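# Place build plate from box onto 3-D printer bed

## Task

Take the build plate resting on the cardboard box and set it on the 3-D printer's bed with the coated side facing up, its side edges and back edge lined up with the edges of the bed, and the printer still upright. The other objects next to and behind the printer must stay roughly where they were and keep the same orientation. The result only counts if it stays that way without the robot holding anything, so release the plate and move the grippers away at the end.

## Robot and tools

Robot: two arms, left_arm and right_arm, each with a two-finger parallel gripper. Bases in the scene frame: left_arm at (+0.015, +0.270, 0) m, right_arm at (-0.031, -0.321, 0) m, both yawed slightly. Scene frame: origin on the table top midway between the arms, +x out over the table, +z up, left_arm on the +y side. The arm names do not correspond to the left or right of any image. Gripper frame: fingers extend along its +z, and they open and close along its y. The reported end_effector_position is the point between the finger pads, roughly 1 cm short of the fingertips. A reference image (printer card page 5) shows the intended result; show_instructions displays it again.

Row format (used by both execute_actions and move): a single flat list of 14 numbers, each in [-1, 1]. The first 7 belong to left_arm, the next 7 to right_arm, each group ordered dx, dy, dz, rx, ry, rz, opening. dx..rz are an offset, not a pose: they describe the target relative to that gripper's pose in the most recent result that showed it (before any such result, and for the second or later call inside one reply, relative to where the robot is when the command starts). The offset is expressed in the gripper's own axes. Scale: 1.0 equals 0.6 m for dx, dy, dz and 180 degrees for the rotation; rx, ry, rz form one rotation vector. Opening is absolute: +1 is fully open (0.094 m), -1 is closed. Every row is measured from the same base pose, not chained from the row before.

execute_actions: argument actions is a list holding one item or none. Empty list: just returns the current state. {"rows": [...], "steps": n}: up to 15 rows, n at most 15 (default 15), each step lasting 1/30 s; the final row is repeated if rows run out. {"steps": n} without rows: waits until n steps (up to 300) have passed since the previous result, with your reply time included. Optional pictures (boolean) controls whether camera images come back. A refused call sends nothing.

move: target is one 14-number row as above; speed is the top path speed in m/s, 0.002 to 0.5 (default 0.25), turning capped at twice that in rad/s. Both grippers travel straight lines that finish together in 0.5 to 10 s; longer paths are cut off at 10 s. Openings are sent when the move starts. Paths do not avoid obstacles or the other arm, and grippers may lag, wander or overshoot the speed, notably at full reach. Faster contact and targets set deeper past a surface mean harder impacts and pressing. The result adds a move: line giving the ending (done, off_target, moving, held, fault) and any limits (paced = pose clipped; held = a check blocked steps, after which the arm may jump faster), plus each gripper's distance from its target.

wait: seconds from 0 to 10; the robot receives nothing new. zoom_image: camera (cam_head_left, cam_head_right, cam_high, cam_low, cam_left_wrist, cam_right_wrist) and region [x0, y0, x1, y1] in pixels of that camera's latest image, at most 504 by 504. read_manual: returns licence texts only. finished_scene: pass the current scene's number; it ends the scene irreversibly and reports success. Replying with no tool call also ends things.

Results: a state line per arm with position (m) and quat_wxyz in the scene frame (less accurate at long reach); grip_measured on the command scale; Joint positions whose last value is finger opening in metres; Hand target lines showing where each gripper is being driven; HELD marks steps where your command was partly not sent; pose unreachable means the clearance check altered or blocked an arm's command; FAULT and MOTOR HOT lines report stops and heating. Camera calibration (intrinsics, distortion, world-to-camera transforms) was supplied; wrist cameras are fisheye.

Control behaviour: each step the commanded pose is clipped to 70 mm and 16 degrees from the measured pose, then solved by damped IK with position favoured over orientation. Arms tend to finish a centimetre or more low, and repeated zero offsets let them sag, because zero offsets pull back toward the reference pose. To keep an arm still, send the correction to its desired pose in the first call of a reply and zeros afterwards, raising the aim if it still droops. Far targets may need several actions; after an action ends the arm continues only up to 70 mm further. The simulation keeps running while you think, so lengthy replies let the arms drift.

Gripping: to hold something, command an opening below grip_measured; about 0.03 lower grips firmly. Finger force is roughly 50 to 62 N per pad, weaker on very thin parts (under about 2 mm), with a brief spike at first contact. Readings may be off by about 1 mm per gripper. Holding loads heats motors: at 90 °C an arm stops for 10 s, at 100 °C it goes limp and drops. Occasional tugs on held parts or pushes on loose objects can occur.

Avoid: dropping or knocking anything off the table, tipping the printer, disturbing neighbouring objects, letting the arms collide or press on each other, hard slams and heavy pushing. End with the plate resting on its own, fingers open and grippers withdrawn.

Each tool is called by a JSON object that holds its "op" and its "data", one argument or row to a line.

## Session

{"op": "show_instructions", "data": {

}}

{"op": "execute_actions", "data": {
  "actions": []
}}

Reference images for this scene: printer card page 5.

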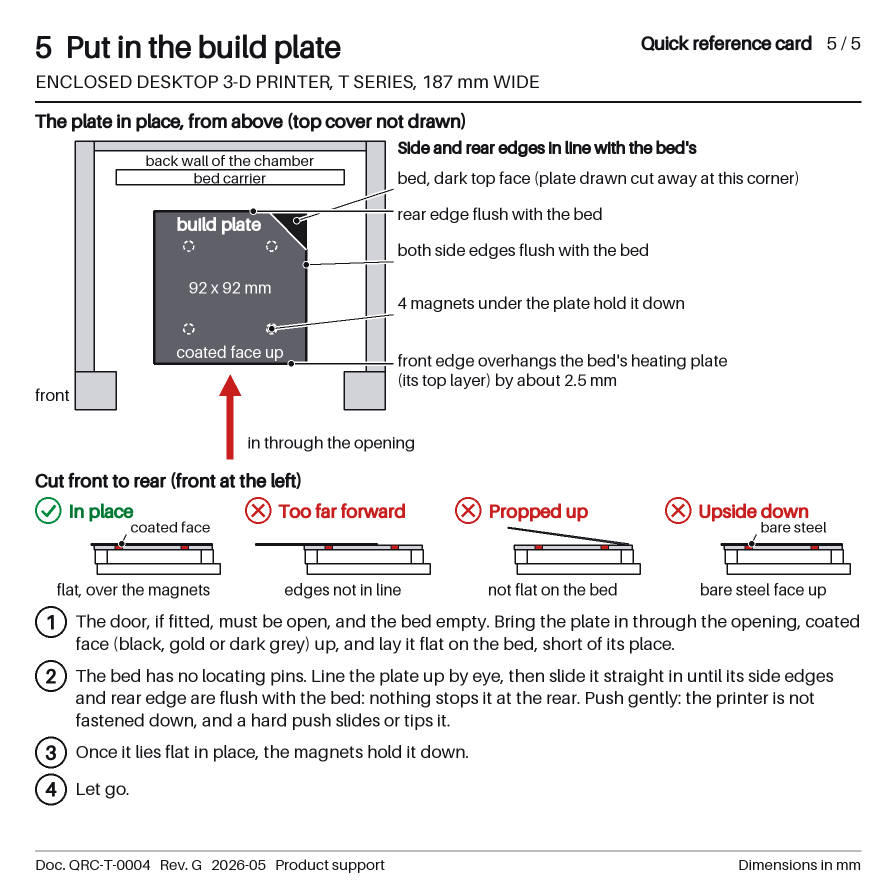

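Scene clock: 0.00 s of 4350.00 s.
left_arm: end_effector_position=(+0.3867, +0.2065, +0.4110) grip_measured=+1.000 end_effector_quat_wxyz=(+0.707, +0.068, +0.702, -0.057) | right_arm: end_effector_position=(+0.3479, -0.3723, +0.4127) grip_measured=+1.000 end_effector_quat_wxyz=(+0.709, +0.053, +0.702, -0.043)
Joint positions: left_arm=[-0.004  1.03   1.049 -0.012  0.009  0.016  0.094] | right_arm=[ 0.005  1.053  1.062  0.001 -0.004  0.014  0.094]
Joint velocities: left_arm=[-0.002  0.002  0.007  0.037 -0.022  0.037  0.   ] | right_arm=[-0.007 -0.022 -0.007 -0.037  0.037 -0.022  0.   ]
Hand target (left_arm): +0.383, +0.207, +0.425; +0.720, +0.067, +0.688, -0.057
Hand target (right_arm): +0.346, -0.372, +0.416; +0.711, +0.052, +0.700, -0.044

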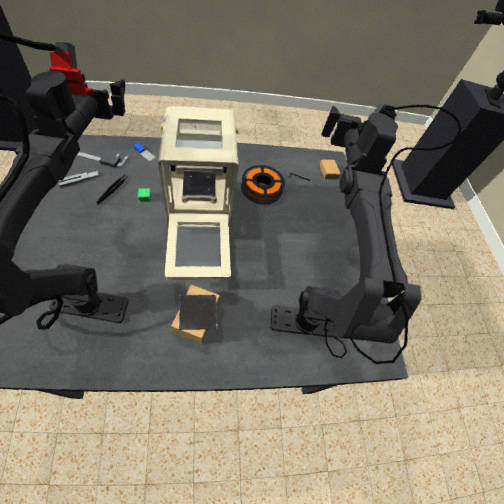

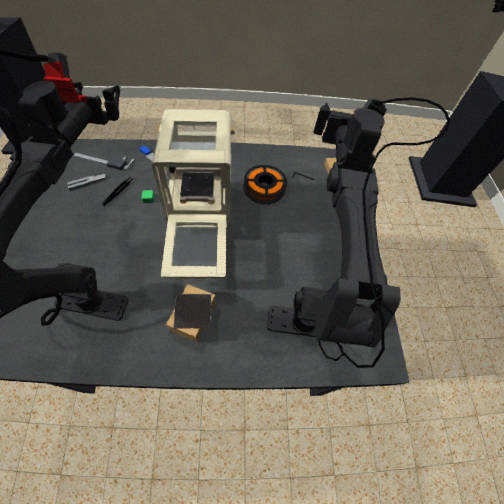

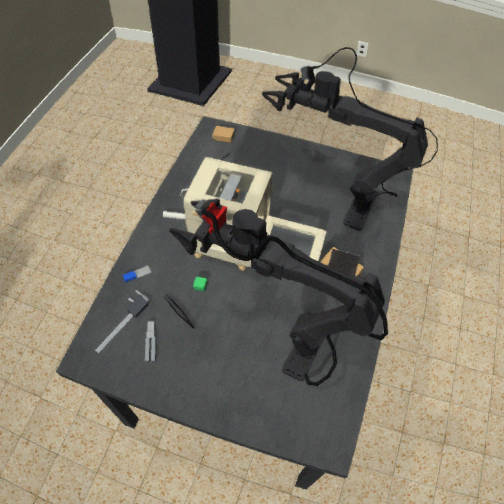

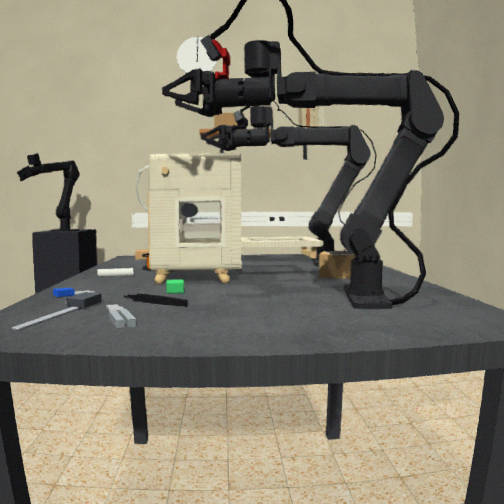

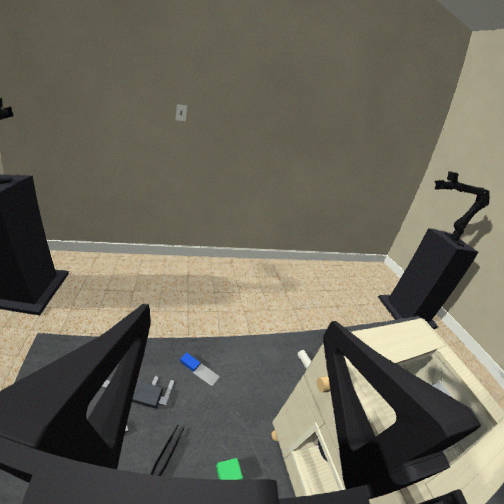

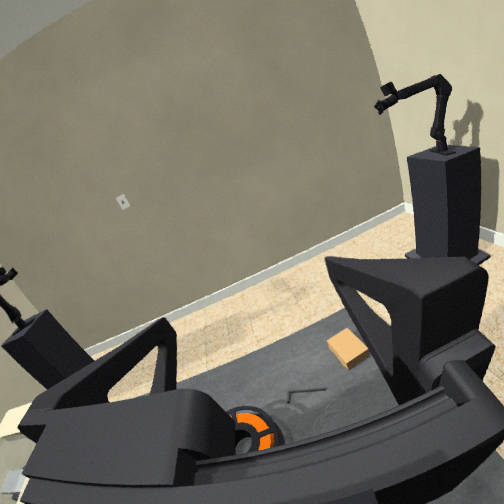

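{"op": "execute_actions", "data": {
  "actions": []
}}

Scene clock: 10.87 s of 4350.00 s.
left_arm: end_effector_position=(+0.3867, +0.2065, +0.4110) grip_measured=+1.000 end_effector_quat_wxyz=(+0.707, +0.068, +0.702, -0.057) | right_arm: end_effector_position=(+0.3479, -0.3723, +0.4127) grip_measured=+1.000 end_effector_quat_wxyz=(+0.709, +0.053, +0.702, -0.043)
Joint positions: left_arm=[-0.004  1.03   1.049 -0.012  0.009  0.016  0.094] | right_arm=[ 0.005  1.053  1.062  0.001 -0.004  0.014  0.094]
Joint velocities: left_arm=[ 0.002  0.007 -0.007 -0.037  0.051  0.081  0.   ] | right_arm=[-0.002 -0.007 -0.007  0.037 -0.066 -0.037  0.   ]
Hand target (left_arm): +0.383, +0.207, +0.425; +0.720, +0.067, +0.688, -0.057
Hand target (right_arm): +0.346, -0.372, +0.416; +0.711, +0.052, +0.700, -0.044
Steps of this call (steps 1 to 90: nothing new was sent; then 7.87 s passed at rest). Readings (end_effector_position):
1: left_arm (+0.3867, +0.2065, +0.4110) | right_arm (+0.3479, -0.3723, +0.4127)
2: left_arm (+0.3867, +0.2065, +0.4110) | right_arm (+0.3479, -0.3723, +0.4127)
4: left_arm (+0.3867, +0.2065, +0.4110) | right_arm (+0.3479, -0.3723, +0.4127)
8: left_arm (+0.3867, +0.2065, +0.4110) | right_arm (+0.3479, -0.3723, +0.4127)
90: the state above

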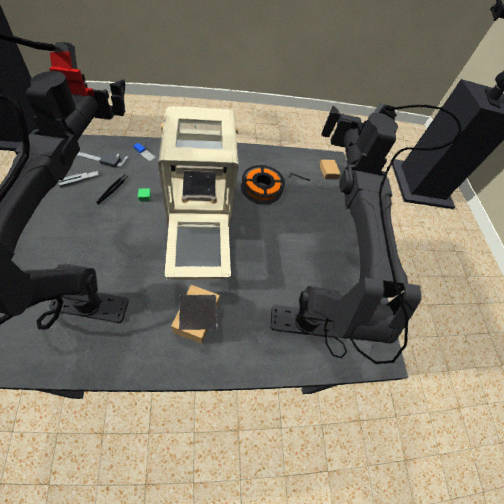

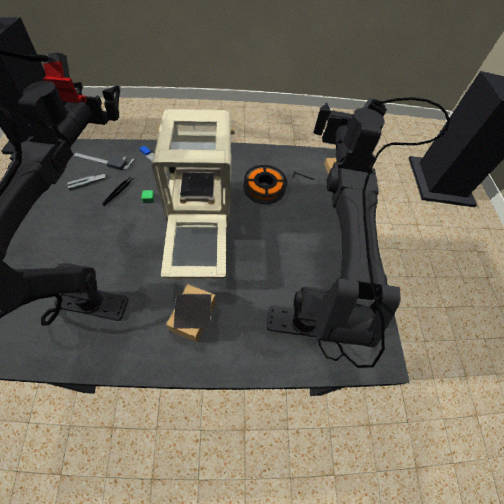

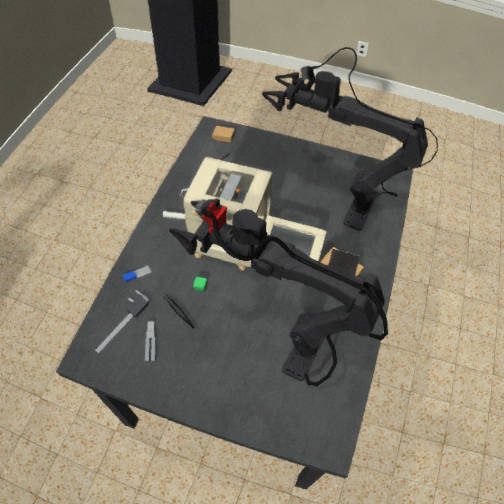

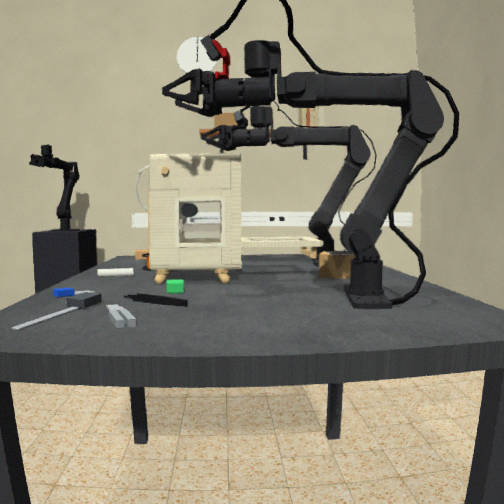

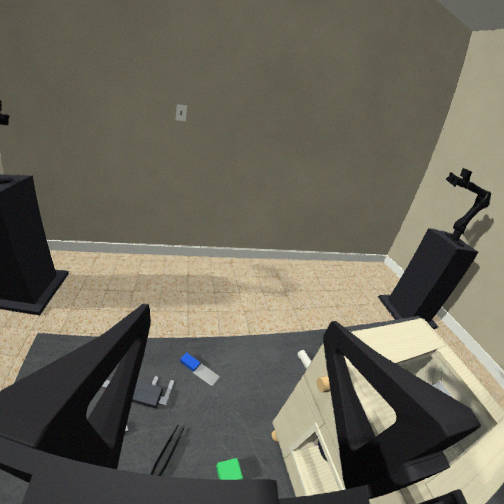

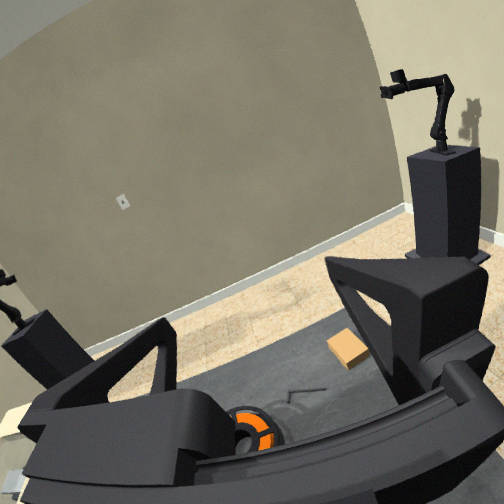

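{"op": "zoom_image", "data": {
  "camera": "cam_head_left",
  "region": [150, 270, 250, 350]
}}

{"op": "zoom_image", "data": {
  "camera": "cam_head_right",
  "region": [145, 270, 245, 350]
}}

Region (150, 270, 250, 350) of cam_head_left's 504x504 image, scaled by 5.040, with more detail than that image has; it fills the top 403 rows of this view, and the rest is white.

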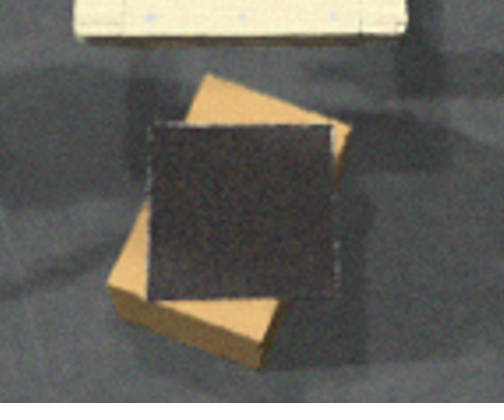

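Region (145, 270, 245, 350) of cam_head_right's 504x504 image, scaled by 5.040, with more detail than that image has; it fills the top 403 rows of this view, and the rest is white.

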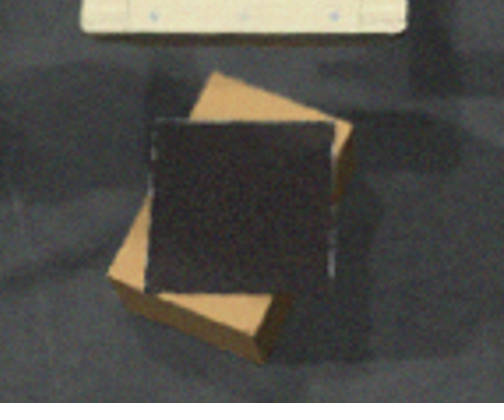

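{"op": "move", "data": {
  "target": [0.39,-0.388,-0.649,0.434,0.1365,0.1105,1,0,0,0,0,0,0,1],
  "speed": 0.25
}}

Scene clock: 75.10 s of 4350.00 s.
left_arm: end_effector_position=(-0.0299, +0.0478, +0.1728) grip_measured=+1.000 end_effector_quat_wxyz=(+0.352, +0.617, +0.607, -0.357) | right_arm: end_effector_position=(+0.3479, -0.3723, +0.4127) grip_measured=+1.000 end_effector_quat_wxyz=(+0.709, +0.053, +0.702, -0.043)
Joint positions: left_arm=[-1.988  0.431  0.48  -0.645 -0.484 -0.304  0.094] | right_arm=[ 0.005  1.053  1.062  0.001 -0.004  0.014  0.094]
Joint velocities: left_arm=[-0.012  0.017  0.012 -0.007 -0.007 -0.037  0.   ] | right_arm=[-0.007 -0.012  0.002 -0.051 -0.051  0.066  0.   ]
Hand target (left_arm): -0.031, +0.045, +0.174; +0.357, +0.611, +0.608, -0.361
Hand target (right_arm): +0.348, -0.372, +0.413; +0.709, +0.053, +0.702, -0.043
Off the commanded pose (left_arm): 0.006 m, 1 deg.
Off the commanded pose (right_arm): 0.000 m, 0 deg.
After step 90, 57.53 s passed at rest.
move: done
camera_calibration (this result's frames):
cam_left_wrist: T_world_to_cam=[[-0.981459, -0.0221802, 0.190384, -0.0658], [-0.114185, 0.865447, -0.487815, 0.0883881], [-0.153947, -0.50051, -0.851933, 0.276156], [0, 0, 0, 1]] pos_world=[-0.0119739, 0.060264, 0.290911]

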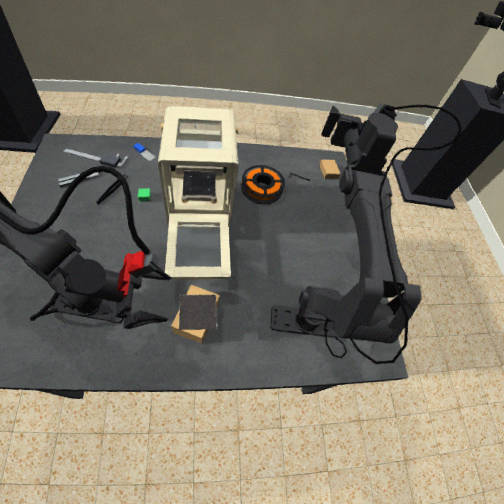

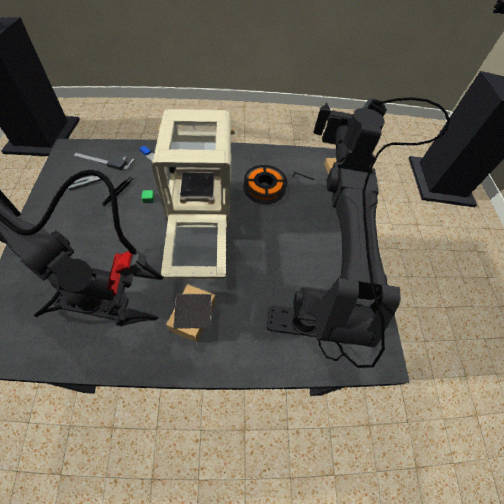

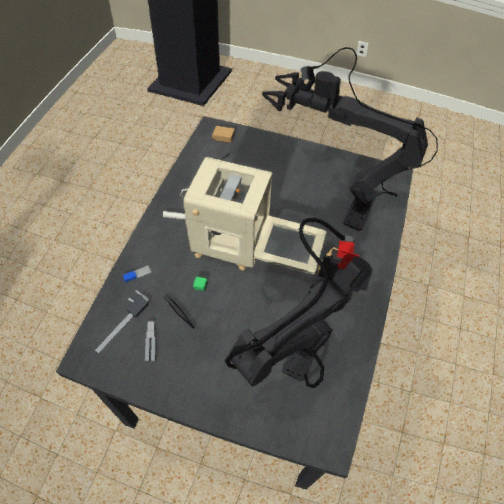

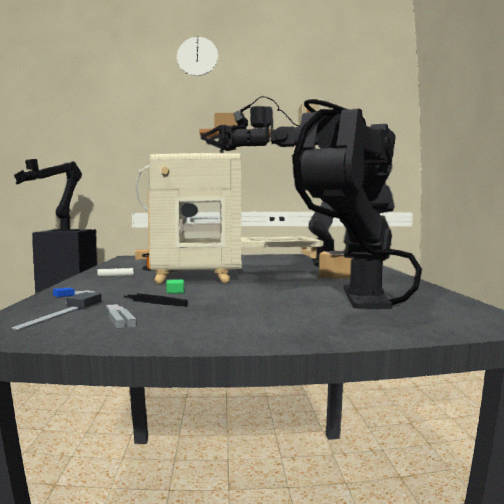

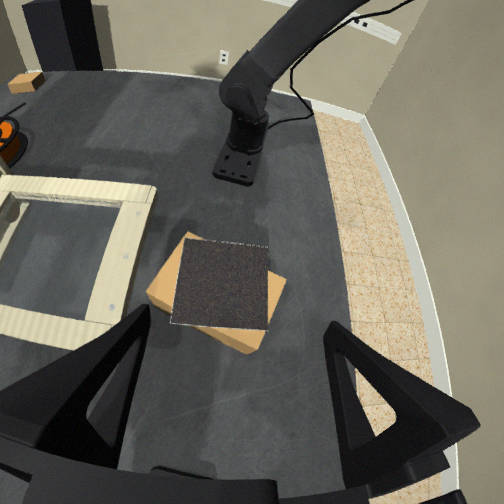

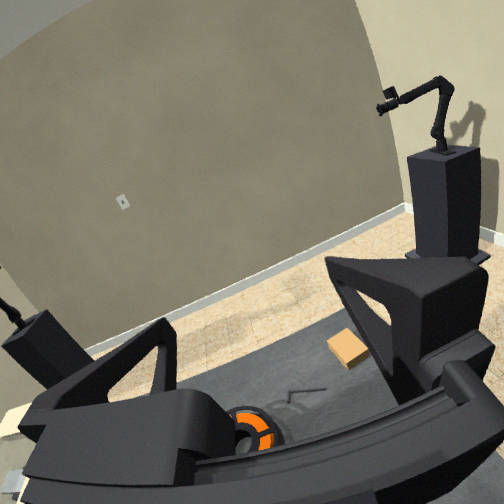

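{"op": "zoom_image", "data": {
  "camera": "cam_left_wrist",
  "region": [140, 220, 300, 360]
}}

Region (140, 220, 300, 360) of cam_left_wrist's 504x504 image, scaled by 3.150, with more detail than that image has; it fills the top 441 rows of this view, and the rest is white.

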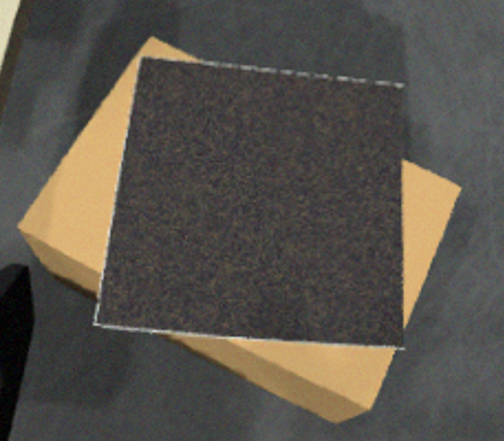

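{"op": "move", "data": {
  "target": [0,0,0,0,0,0,1,0.42,0.337,-0.72,-0.5247,0.1504,-0.1666,-0.5],
  "speed": 0.3
}}

{"op": "move", "data": {
  "target": [0,0,0,0,0,0,1,0,0,0,0,0,-0.5,-0.5],
  "speed": 0.4
}}

Scene clock: 122.87 s of 4350.00 s.
left_arm: end_effector_position=(-0.0298, +0.0478, +0.1730) grip_measured=+1.000 end_effector_quat_wxyz=(+0.353, +0.616, +0.607, -0.357) | right_arm: end_effector_position=(-0.0543, -0.1137, +0.1508) grip_measured=-0.498 end_effector_quat_wxyz=(-0.310, +0.626, -0.636, -0.327)
Joint positions: left_arm=[-1.989  0.431  0.48  -0.645 -0.485 -0.305  0.094] | right_arm=[ 2.009  0.369  0.475 -0.76   0.219  0.201  0.024]
Joint velocities: left_arm=[ 0.002  0.007  0.002  0.007 -0.022 -0.007  0.   ] | right_arm=[-0.002 -0.007 -0.007 -0.007 -0.022 -0.007  0.   ]
Hand target (left_arm): -0.030, +0.048, +0.173; +0.352, +0.617, +0.606, -0.357
Hand target (right_arm): -0.054, -0.111, +0.161; -0.317, +0.621, -0.635, -0.333
Off the commanded pose (left_arm): 0.000 m, 0 deg.
Off the commanded pose (right_arm): 0.010 m, 2 deg.
After step 90, 40.07 s passed at rest.
move: done; limits=paced
camera_calibration (this result's frames):
cam_left_wrist: T_world_to_cam=[[-0.981306, -0.0231677, 0.191052, -0.0658081], [-0.115491, 0.864996, -0.488307, 0.0885756], [-0.153947, -0.501244, -0.851502, 0.276207], [0, 0, 0, 1]] pos_world=[-0.011827, 0.0603051, 0.291016]
cam_right_wrist: T_world_to_cam=[[0.913976, -0.28504, -0.288791, 0.0590404], [-0.390161, -0.812834, -0.432521, -0.0166221], [-0.111453, 0.507989, -0.854122, 0.299177], [0, 0, 0, 1]] pos_world=[-0.0271025, -0.148661, 0.265395]

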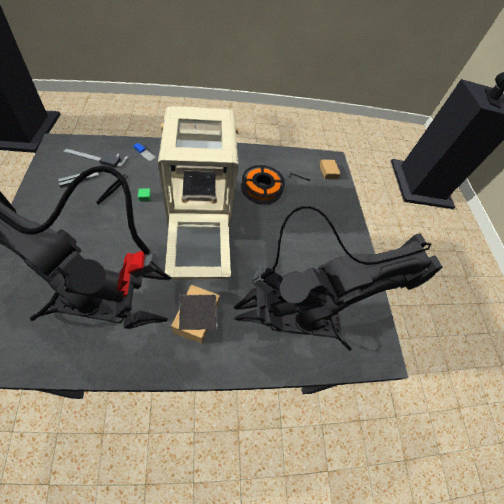

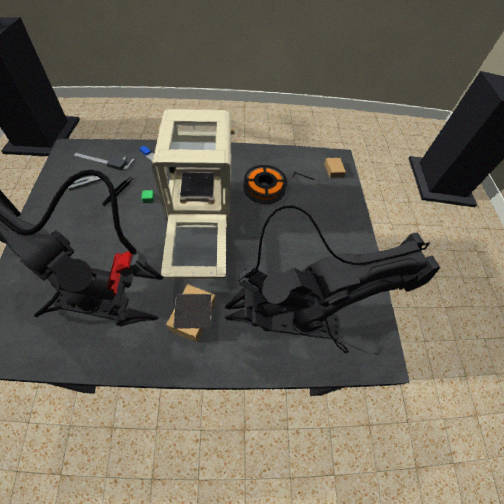

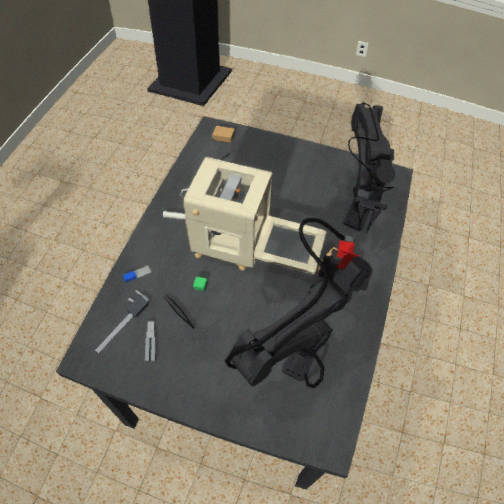

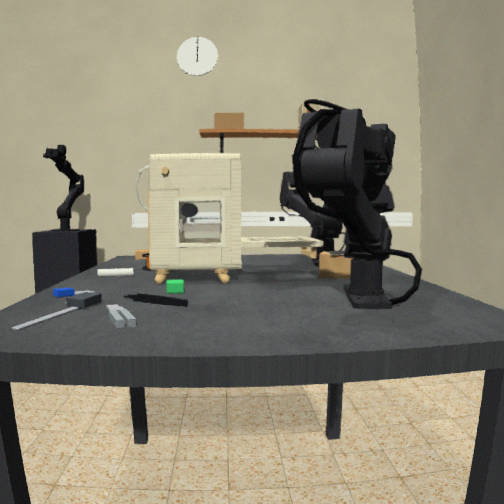

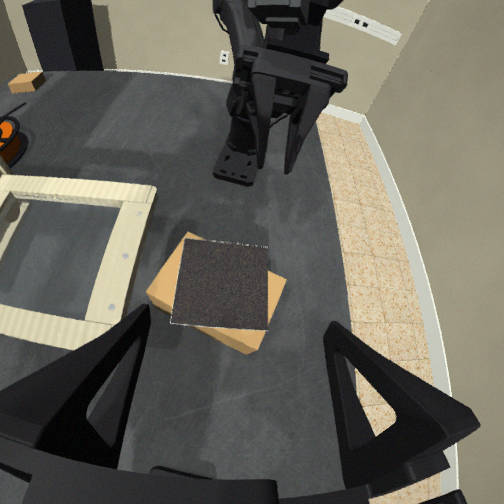

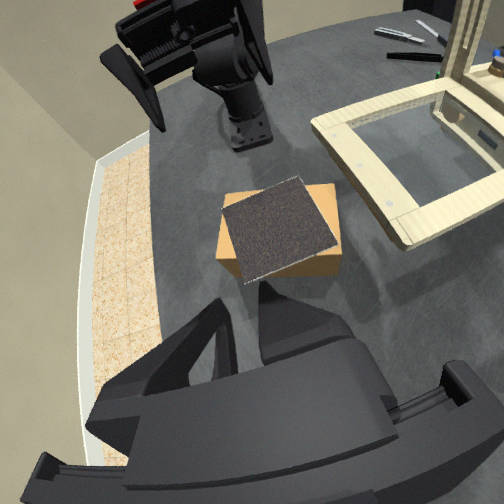

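Scene clock: 125.53 s of 4350.00 s.
left_arm: end_effector_position=(-0.0298, +0.0478, +0.1730) grip_measured=+1.000 end_effector_quat_wxyz=(+0.353, +0.616, +0.607, -0.357) | right_arm: end_effector_position=(-0.0537, -0.1136, +0.1511) grip_measured=-0.498 end_effector_quat_wxyz=(-0.452, +0.892, -0.008, -0.009)
Joint positions: left_arm=[-1.989  0.431  0.48  -0.645 -0.485 -0.305  0.094] | right_arm=[ 2.019  0.369  0.475 -0.76   0.234 -1.366  0.024]
Joint velocities: left_arm=[ 0.002 -0.012  0.002  0.022  0.051  0.022  0.   ] | right_arm=[-0.012 -0.002 -0.002 -0.007 -0.066 -0.051 -0.001]
Hand target (left_arm): -0.030, +0.048, +0.173; +0.353, +0.616, +0.607, -0.357
Hand target (right_arm): -0.054, -0.114, +0.151; -0.451, +0.893, -0.007, -0.012
Off the commanded pose (left_arm): 0.000 m, 0 deg.
Off the commanded pose (right_arm): 0.001 m, 0 deg.
move: done
camera_calibration (this result's frames):
cam_left_wrist: T_world_to_cam=[[-0.981306, -0.0231677, 0.191052, -0.0658081], [-0.115491, 0.864996, -0.488307, 0.0885756], [-0.153947, -0.501244, -0.851502, 0.276207], [0, 0, 0, 1]] pos_world=[-0.011827, 0.0603051, 0.291016]
cam_right_wrist: T_world_to_cam=[[0.401037, 0.484862, 0.777224, -0.0425613], [0.834938, -0.542538, -0.0923611, 0.0289345], [0.376891, 0.685975, -0.622408, 0.310943], [0, 0, 0, 1]] pos_world=[-0.124282, -0.176965, 0.229286]

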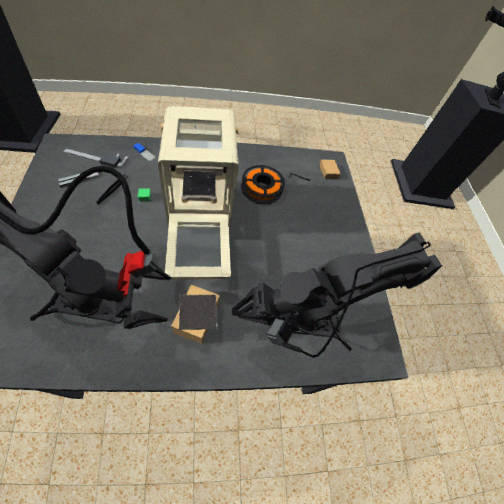

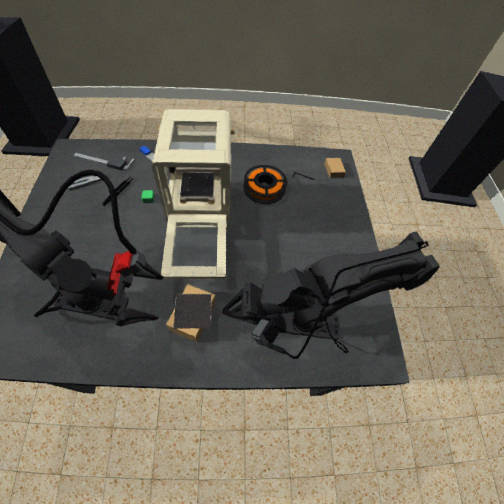

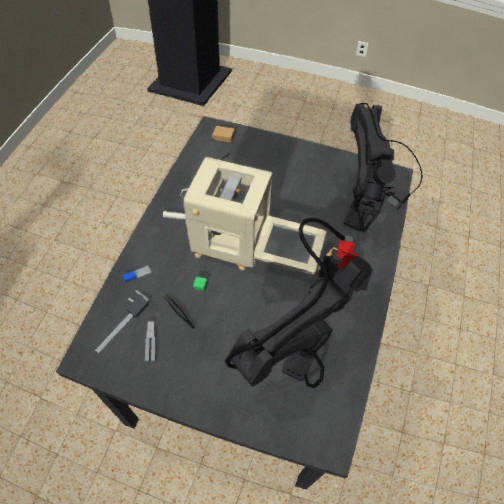

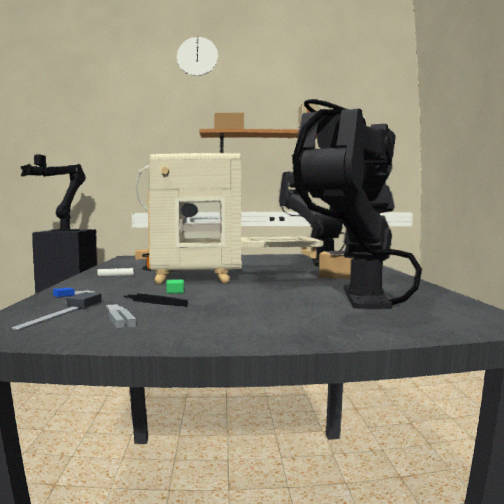

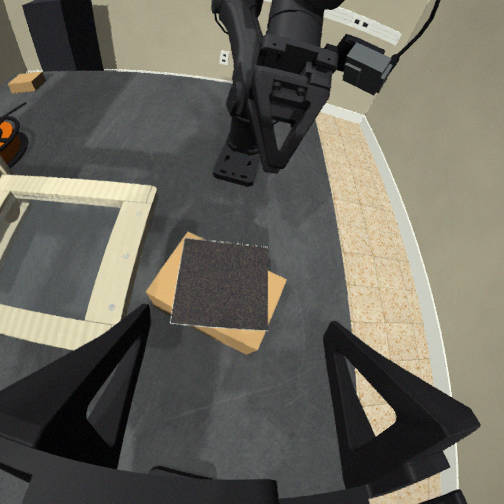

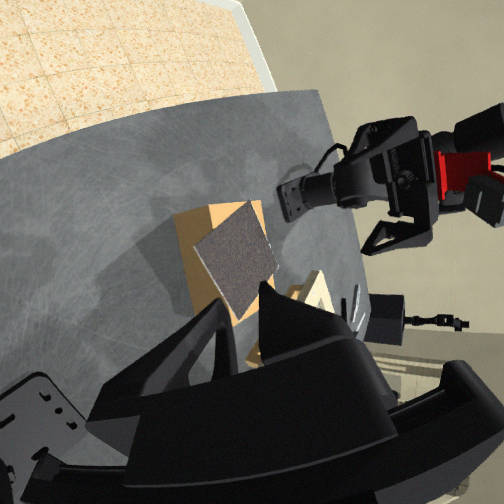

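{"op": "move", "data": {
  "target": [0,0,0,0,0,0,1,-0.005,0.076,0.114,0,0,0,-0.4],
  "speed": 0.1
}}

Scene clock: 137.43 s of 4350.00 s.
left_arm: end_effector_position=(-0.0298, +0.0478, +0.1730) grip_measured=+1.000 end_effector_quat_wxyz=(+0.353, +0.616, +0.607, -0.357) | right_arm: end_effector_position=(-0.0573, -0.0849, +0.0780) grip_measured=-0.402 end_effector_quat_wxyz=(-0.456, +0.890, -0.007, -0.006)
Joint positions: left_arm=[-1.989  0.431  0.48  -0.645 -0.485 -0.305  0.094] | right_arm=[ 1.977  0.487  0.175 -0.328  0.208 -1.397  0.028]
Joint velocities: left_arm=[-0.012 -0.012 -0.007 -0.037 -0.066 -0.037  0.   ] | right_arm=[ 0.002  0.002  0.012  0.007  0.007  0.022 -0.001]
Hand target (left_arm): -0.030, +0.048, +0.173; +0.353, +0.616, +0.607, -0.357
Hand target (right_arm): -0.057, -0.085, +0.074; -0.452, +0.892, -0.008, -0.009
Off the commanded pose (left_arm): 0.000 m, 0 deg.
Off the commanded pose (right_arm): 0.004 m, 1 deg.
After step 90, 7.33 s passed at rest.
move: done
camera_calibration (this result's frames):
cam_left_wrist: T_world_to_cam=[[-0.981306, -0.0231677, 0.191052, -0.0658081], [-0.115491, 0.864996, -0.488307, 0.0885756], [-0.153947, -0.501244, -0.851502, 0.276207], [0, 0, 0, 1]] pos_world=[-0.011827, 0.0603051, 0.291016]
cam_right_wrist: T_world_to_cam=[[0.39751, 0.476716, 0.784046, 0.00036135], [0.834257, -0.543567, -0.0924671, 0.0406305], [0.382101, 0.690852, -0.613777, 0.247145], [0, 0, 0, 1]] pos_world=[-0.128474, -0.148828, 0.155166]

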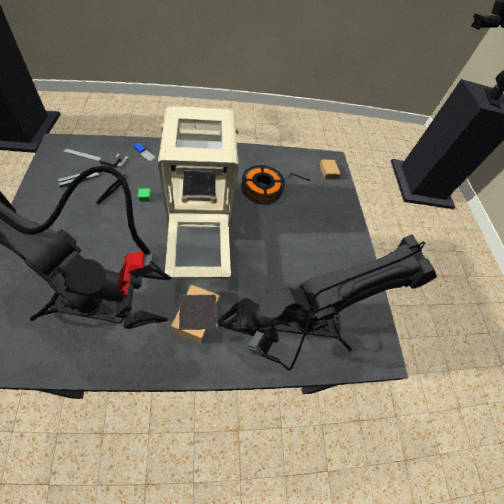

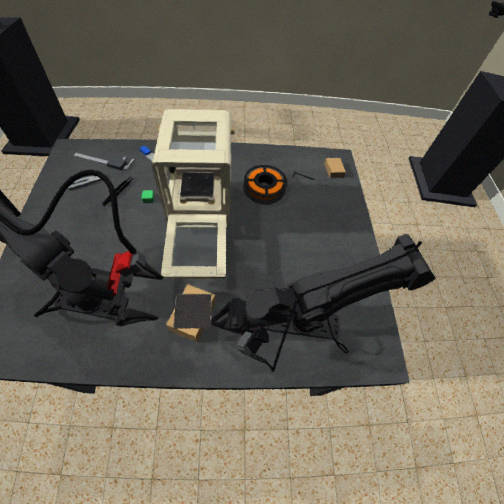

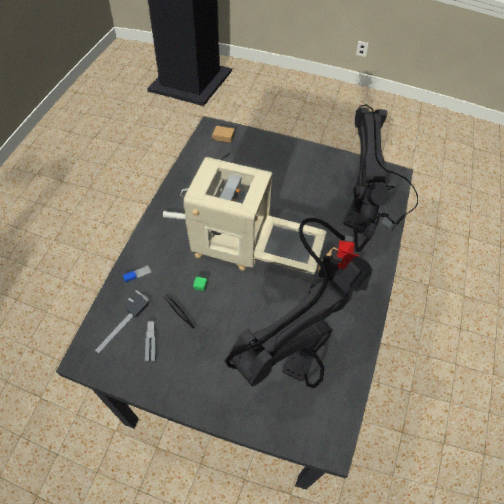

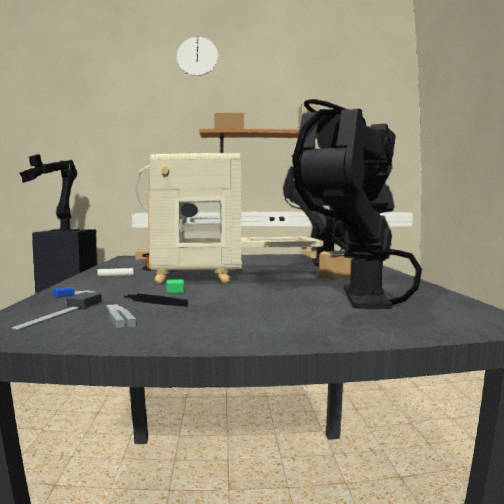

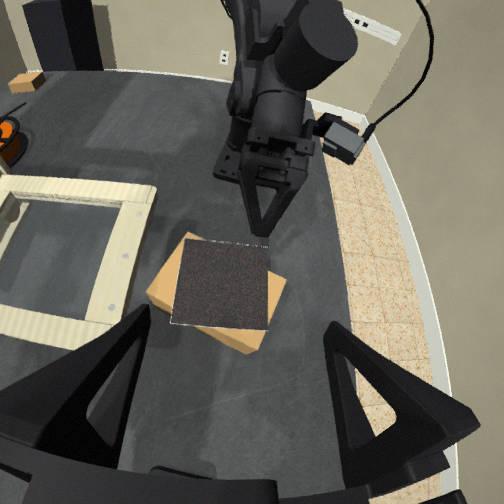

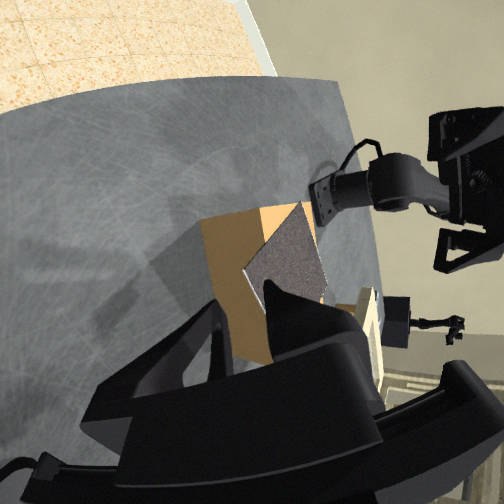

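{"op": "move", "data": {
  "target": [0,0,0,0,0,0,1,0.003,-0.016,0.05,0,0,0,-0.4],
  "speed": 0.04
}}

{"op": "zoom_image", "data": {
  "camera": "cam_right_wrist",
  "region": [160, 200, 360, 380]
}}

Scene clock: 143.53 s of 4350.00 s.
left_arm: end_effector_position=(-0.0298, +0.0478, +0.1730) grip_measured=+1.000 end_effector_quat_wxyz=(+0.353, +0.616, +0.607, -0.357) | right_arm: end_effector_position=(-0.0555, -0.0541, +0.0702) grip_measured=-0.402 end_effector_quat_wxyz=(-0.458, +0.889, -0.007, -0.002)
Joint positions: left_arm=[-1.989  0.431  0.48  -0.645 -0.485 -0.305  0.094] | right_arm=[ 1.909  0.77   0.175 -0.033  0.159 -1.444  0.028]
Joint velocities: left_arm=[-0.012 -0.012  0.007 -0.051 -0.051 -0.022  0.   ] | right_arm=[-0.002  0.002 -0.007 -0.037 -0.051  0.022  0.   ]
Hand target (left_arm): -0.030, +0.048, +0.173; +0.353, +0.616, +0.607, -0.357
Hand target (right_arm): -0.056, -0.054, +0.068; -0.456, +0.890, -0.007, -0.006
Off the commanded pose (left_arm): 0.000 m, 0 deg.
Off the commanded pose (right_arm): 0.002 m, 1 deg.
After step 90, 1.70 s passed at rest.
move: done
camera_calibration (this result's frames):
cam_left_wrist: T_world_to_cam=[[-0.981306, -0.0231677, 0.191052, -0.0658081], [-0.115491, 0.864996, -0.488307, 0.0885756], [-0.153947, -0.501244, -0.851502, 0.276207], [0, 0, 0, 1]] pos_world=[-0.011827, 0.0603051, 0.291016]
cam_right_wrist: T_world_to_cam=[[0.393057, 0.471252, 0.789575, -0.00986768], [0.83338, -0.545435, -0.0893242, 0.0547251], [0.388568, 0.693125, -0.607119, 0.220357], [0, 0, 0, 1]] pos_world=[-0.127352, -0.118236, 0.146462]

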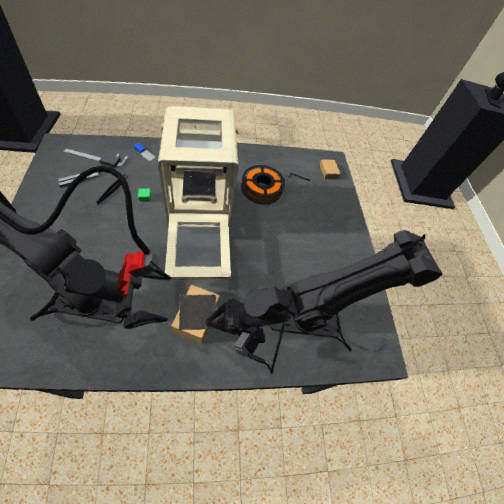

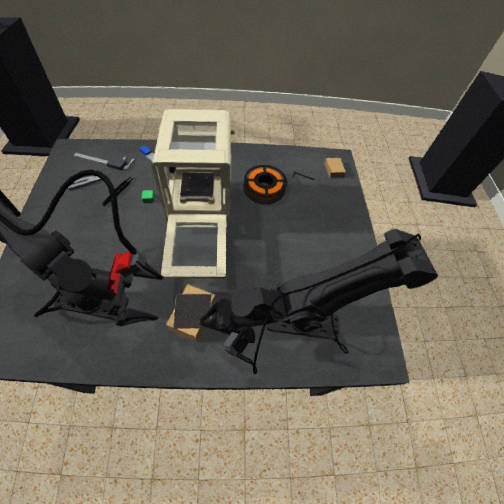

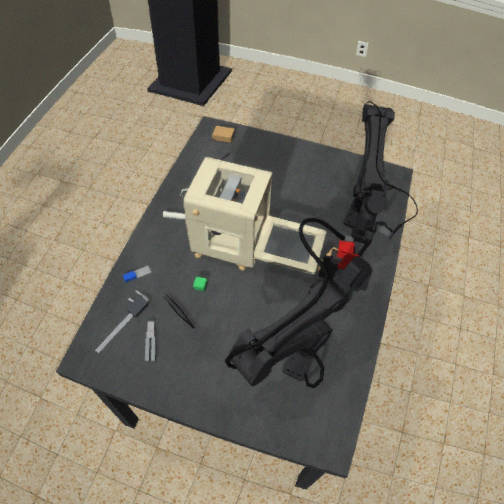

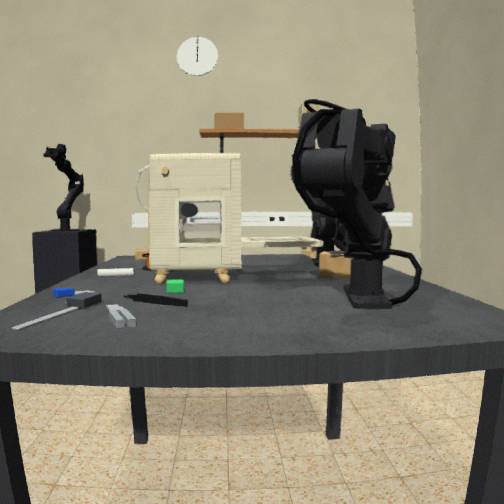

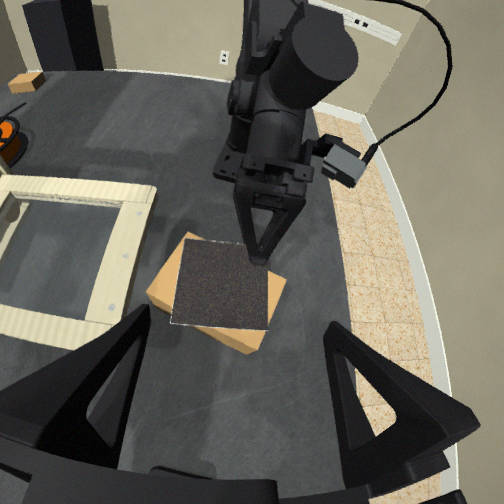

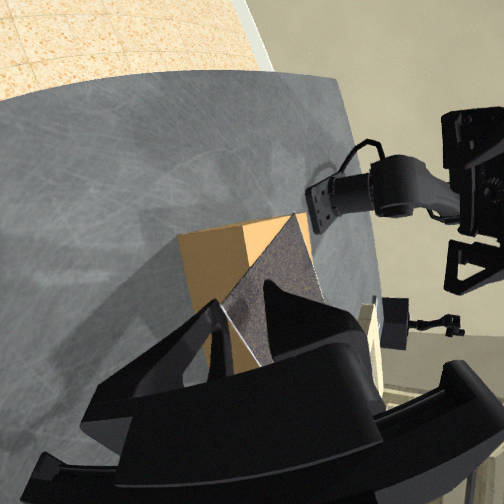

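Region (160, 200, 360, 380) of cam_right_wrist's 504x504 image, scaled by 2.520, with more detail than that image has; it fills the top 454 rows of this view, and the rest is white.

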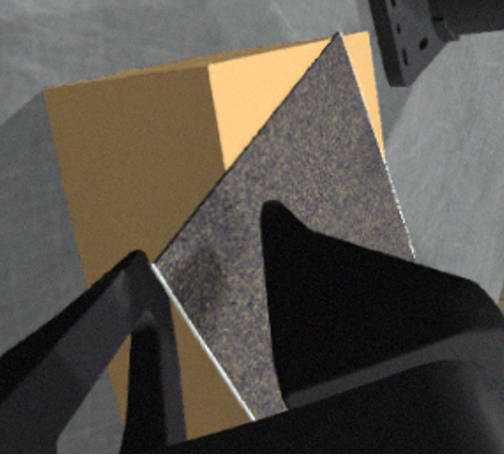

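{"op": "move", "data": {
  "target": [0,0,0,0,0,0,1,0.007,0.003,0.009,0,0,0,-0.4],
  "speed": 0.02
}}

{"op": "zoom_image", "data": {
  "camera": "cam_right_wrist",
  "region": [160, 200, 360, 380]
}}

Scene clock: 153.90 s of 4350.00 s.
left_arm: end_effector_position=(-0.0298, +0.0478, +0.1730) grip_measured=+1.000 end_effector_quat_wxyz=(+0.353, +0.616, +0.607, -0.357) | right_arm: end_effector_position=(-0.0512, -0.0490, +0.0716) grip_measured=-0.402 end_effector_quat_wxyz=(-0.464, +0.886, -0.007, +0.001)
Joint positions: left_arm=[-1.989  0.431  0.48  -0.645 -0.485 -0.305  0.094] | right_arm=[ 1.88   0.797  0.175  0.009  0.144 -1.465  0.028]
Joint velocities: left_arm=[-0.007 -0.002  0.002 -0.007  0.007  0.081  0.   ] | right_arm=[ 0.007  0.002  0.007  0.007 -0.066 -0.11   0.001]
Hand target (left_arm): -0.030, +0.048, +0.173; +0.353, +0.616, +0.607, -0.357
Hand target (right_arm): -0.051, -0.051, +0.066; -0.458, +0.889, -0.007, -0.002
Off the commanded pose (left_arm): 0.000 m, 0 deg.
Off the commanded pose (right_arm): 0.006 m, 1 deg.
After step 90, 6.57 s passed at rest.
move: done
camera_calibration (this result's frames):
cam_left_wrist: T_world_to_cam=[[-0.981306, -0.0231677, 0.191052, -0.0658081], [-0.115491, 0.864996, -0.488307, 0.0885756], [-0.153947, -0.501244, -0.851502, 0.276207], [0, 0, 0, 1]] pos_world=[-0.011827, 0.0603051, 0.291016]
cam_right_wrist: T_world_to_cam=[[0.390155, 0.459595, 0.797842, -0.0163279], [0.831585, -0.547883, -0.0910496, 0.0539771], [0.395278, 0.698997, -0.595952, 0.215826], [0, 0, 0, 1]] pos_world=[-0.123828, -0.113785, 0.146564]

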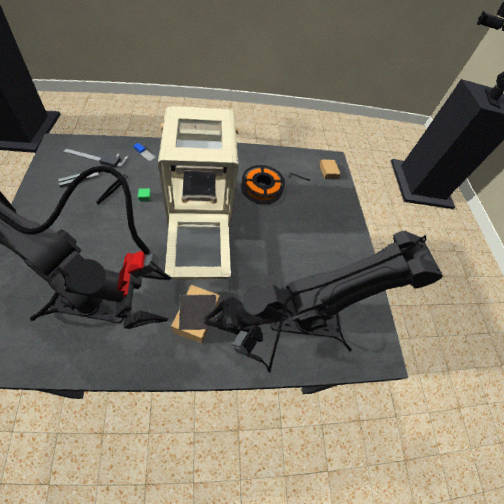

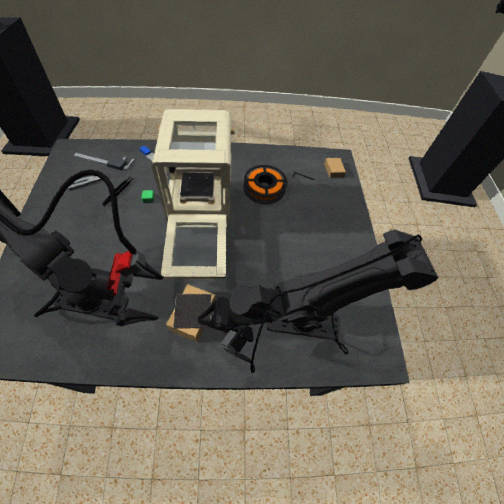

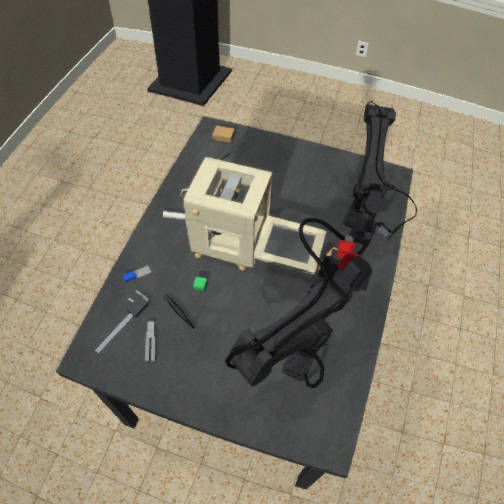

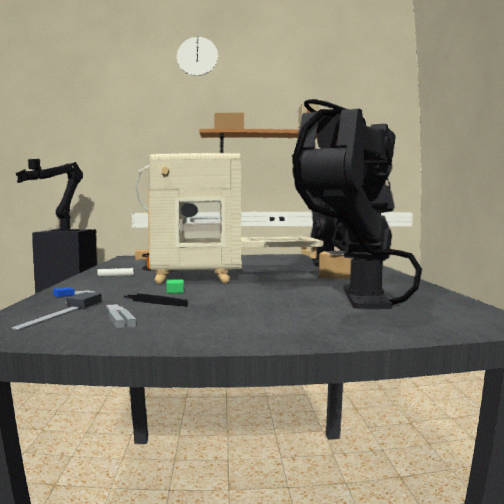

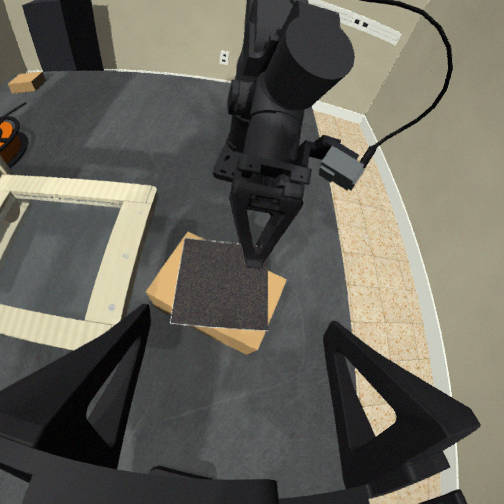

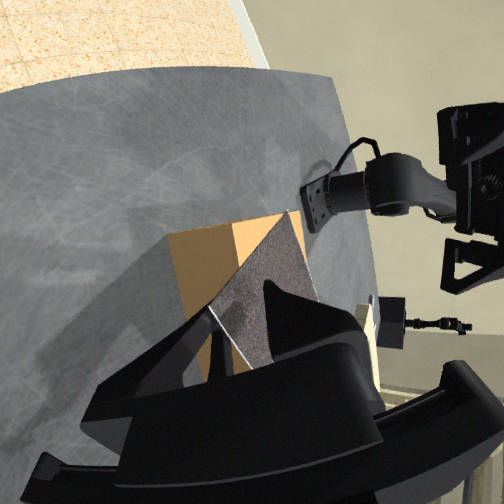

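Region (160, 200, 360, 380) of cam_right_wrist's 504x504 image, scaled by 2.520, with more detail than that image has; it fills the top 454 rows of this view, and the rest is white.

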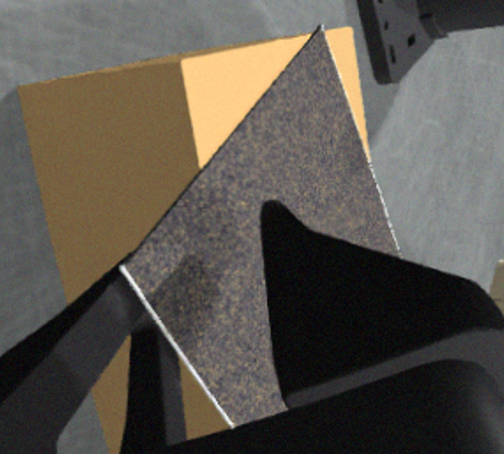

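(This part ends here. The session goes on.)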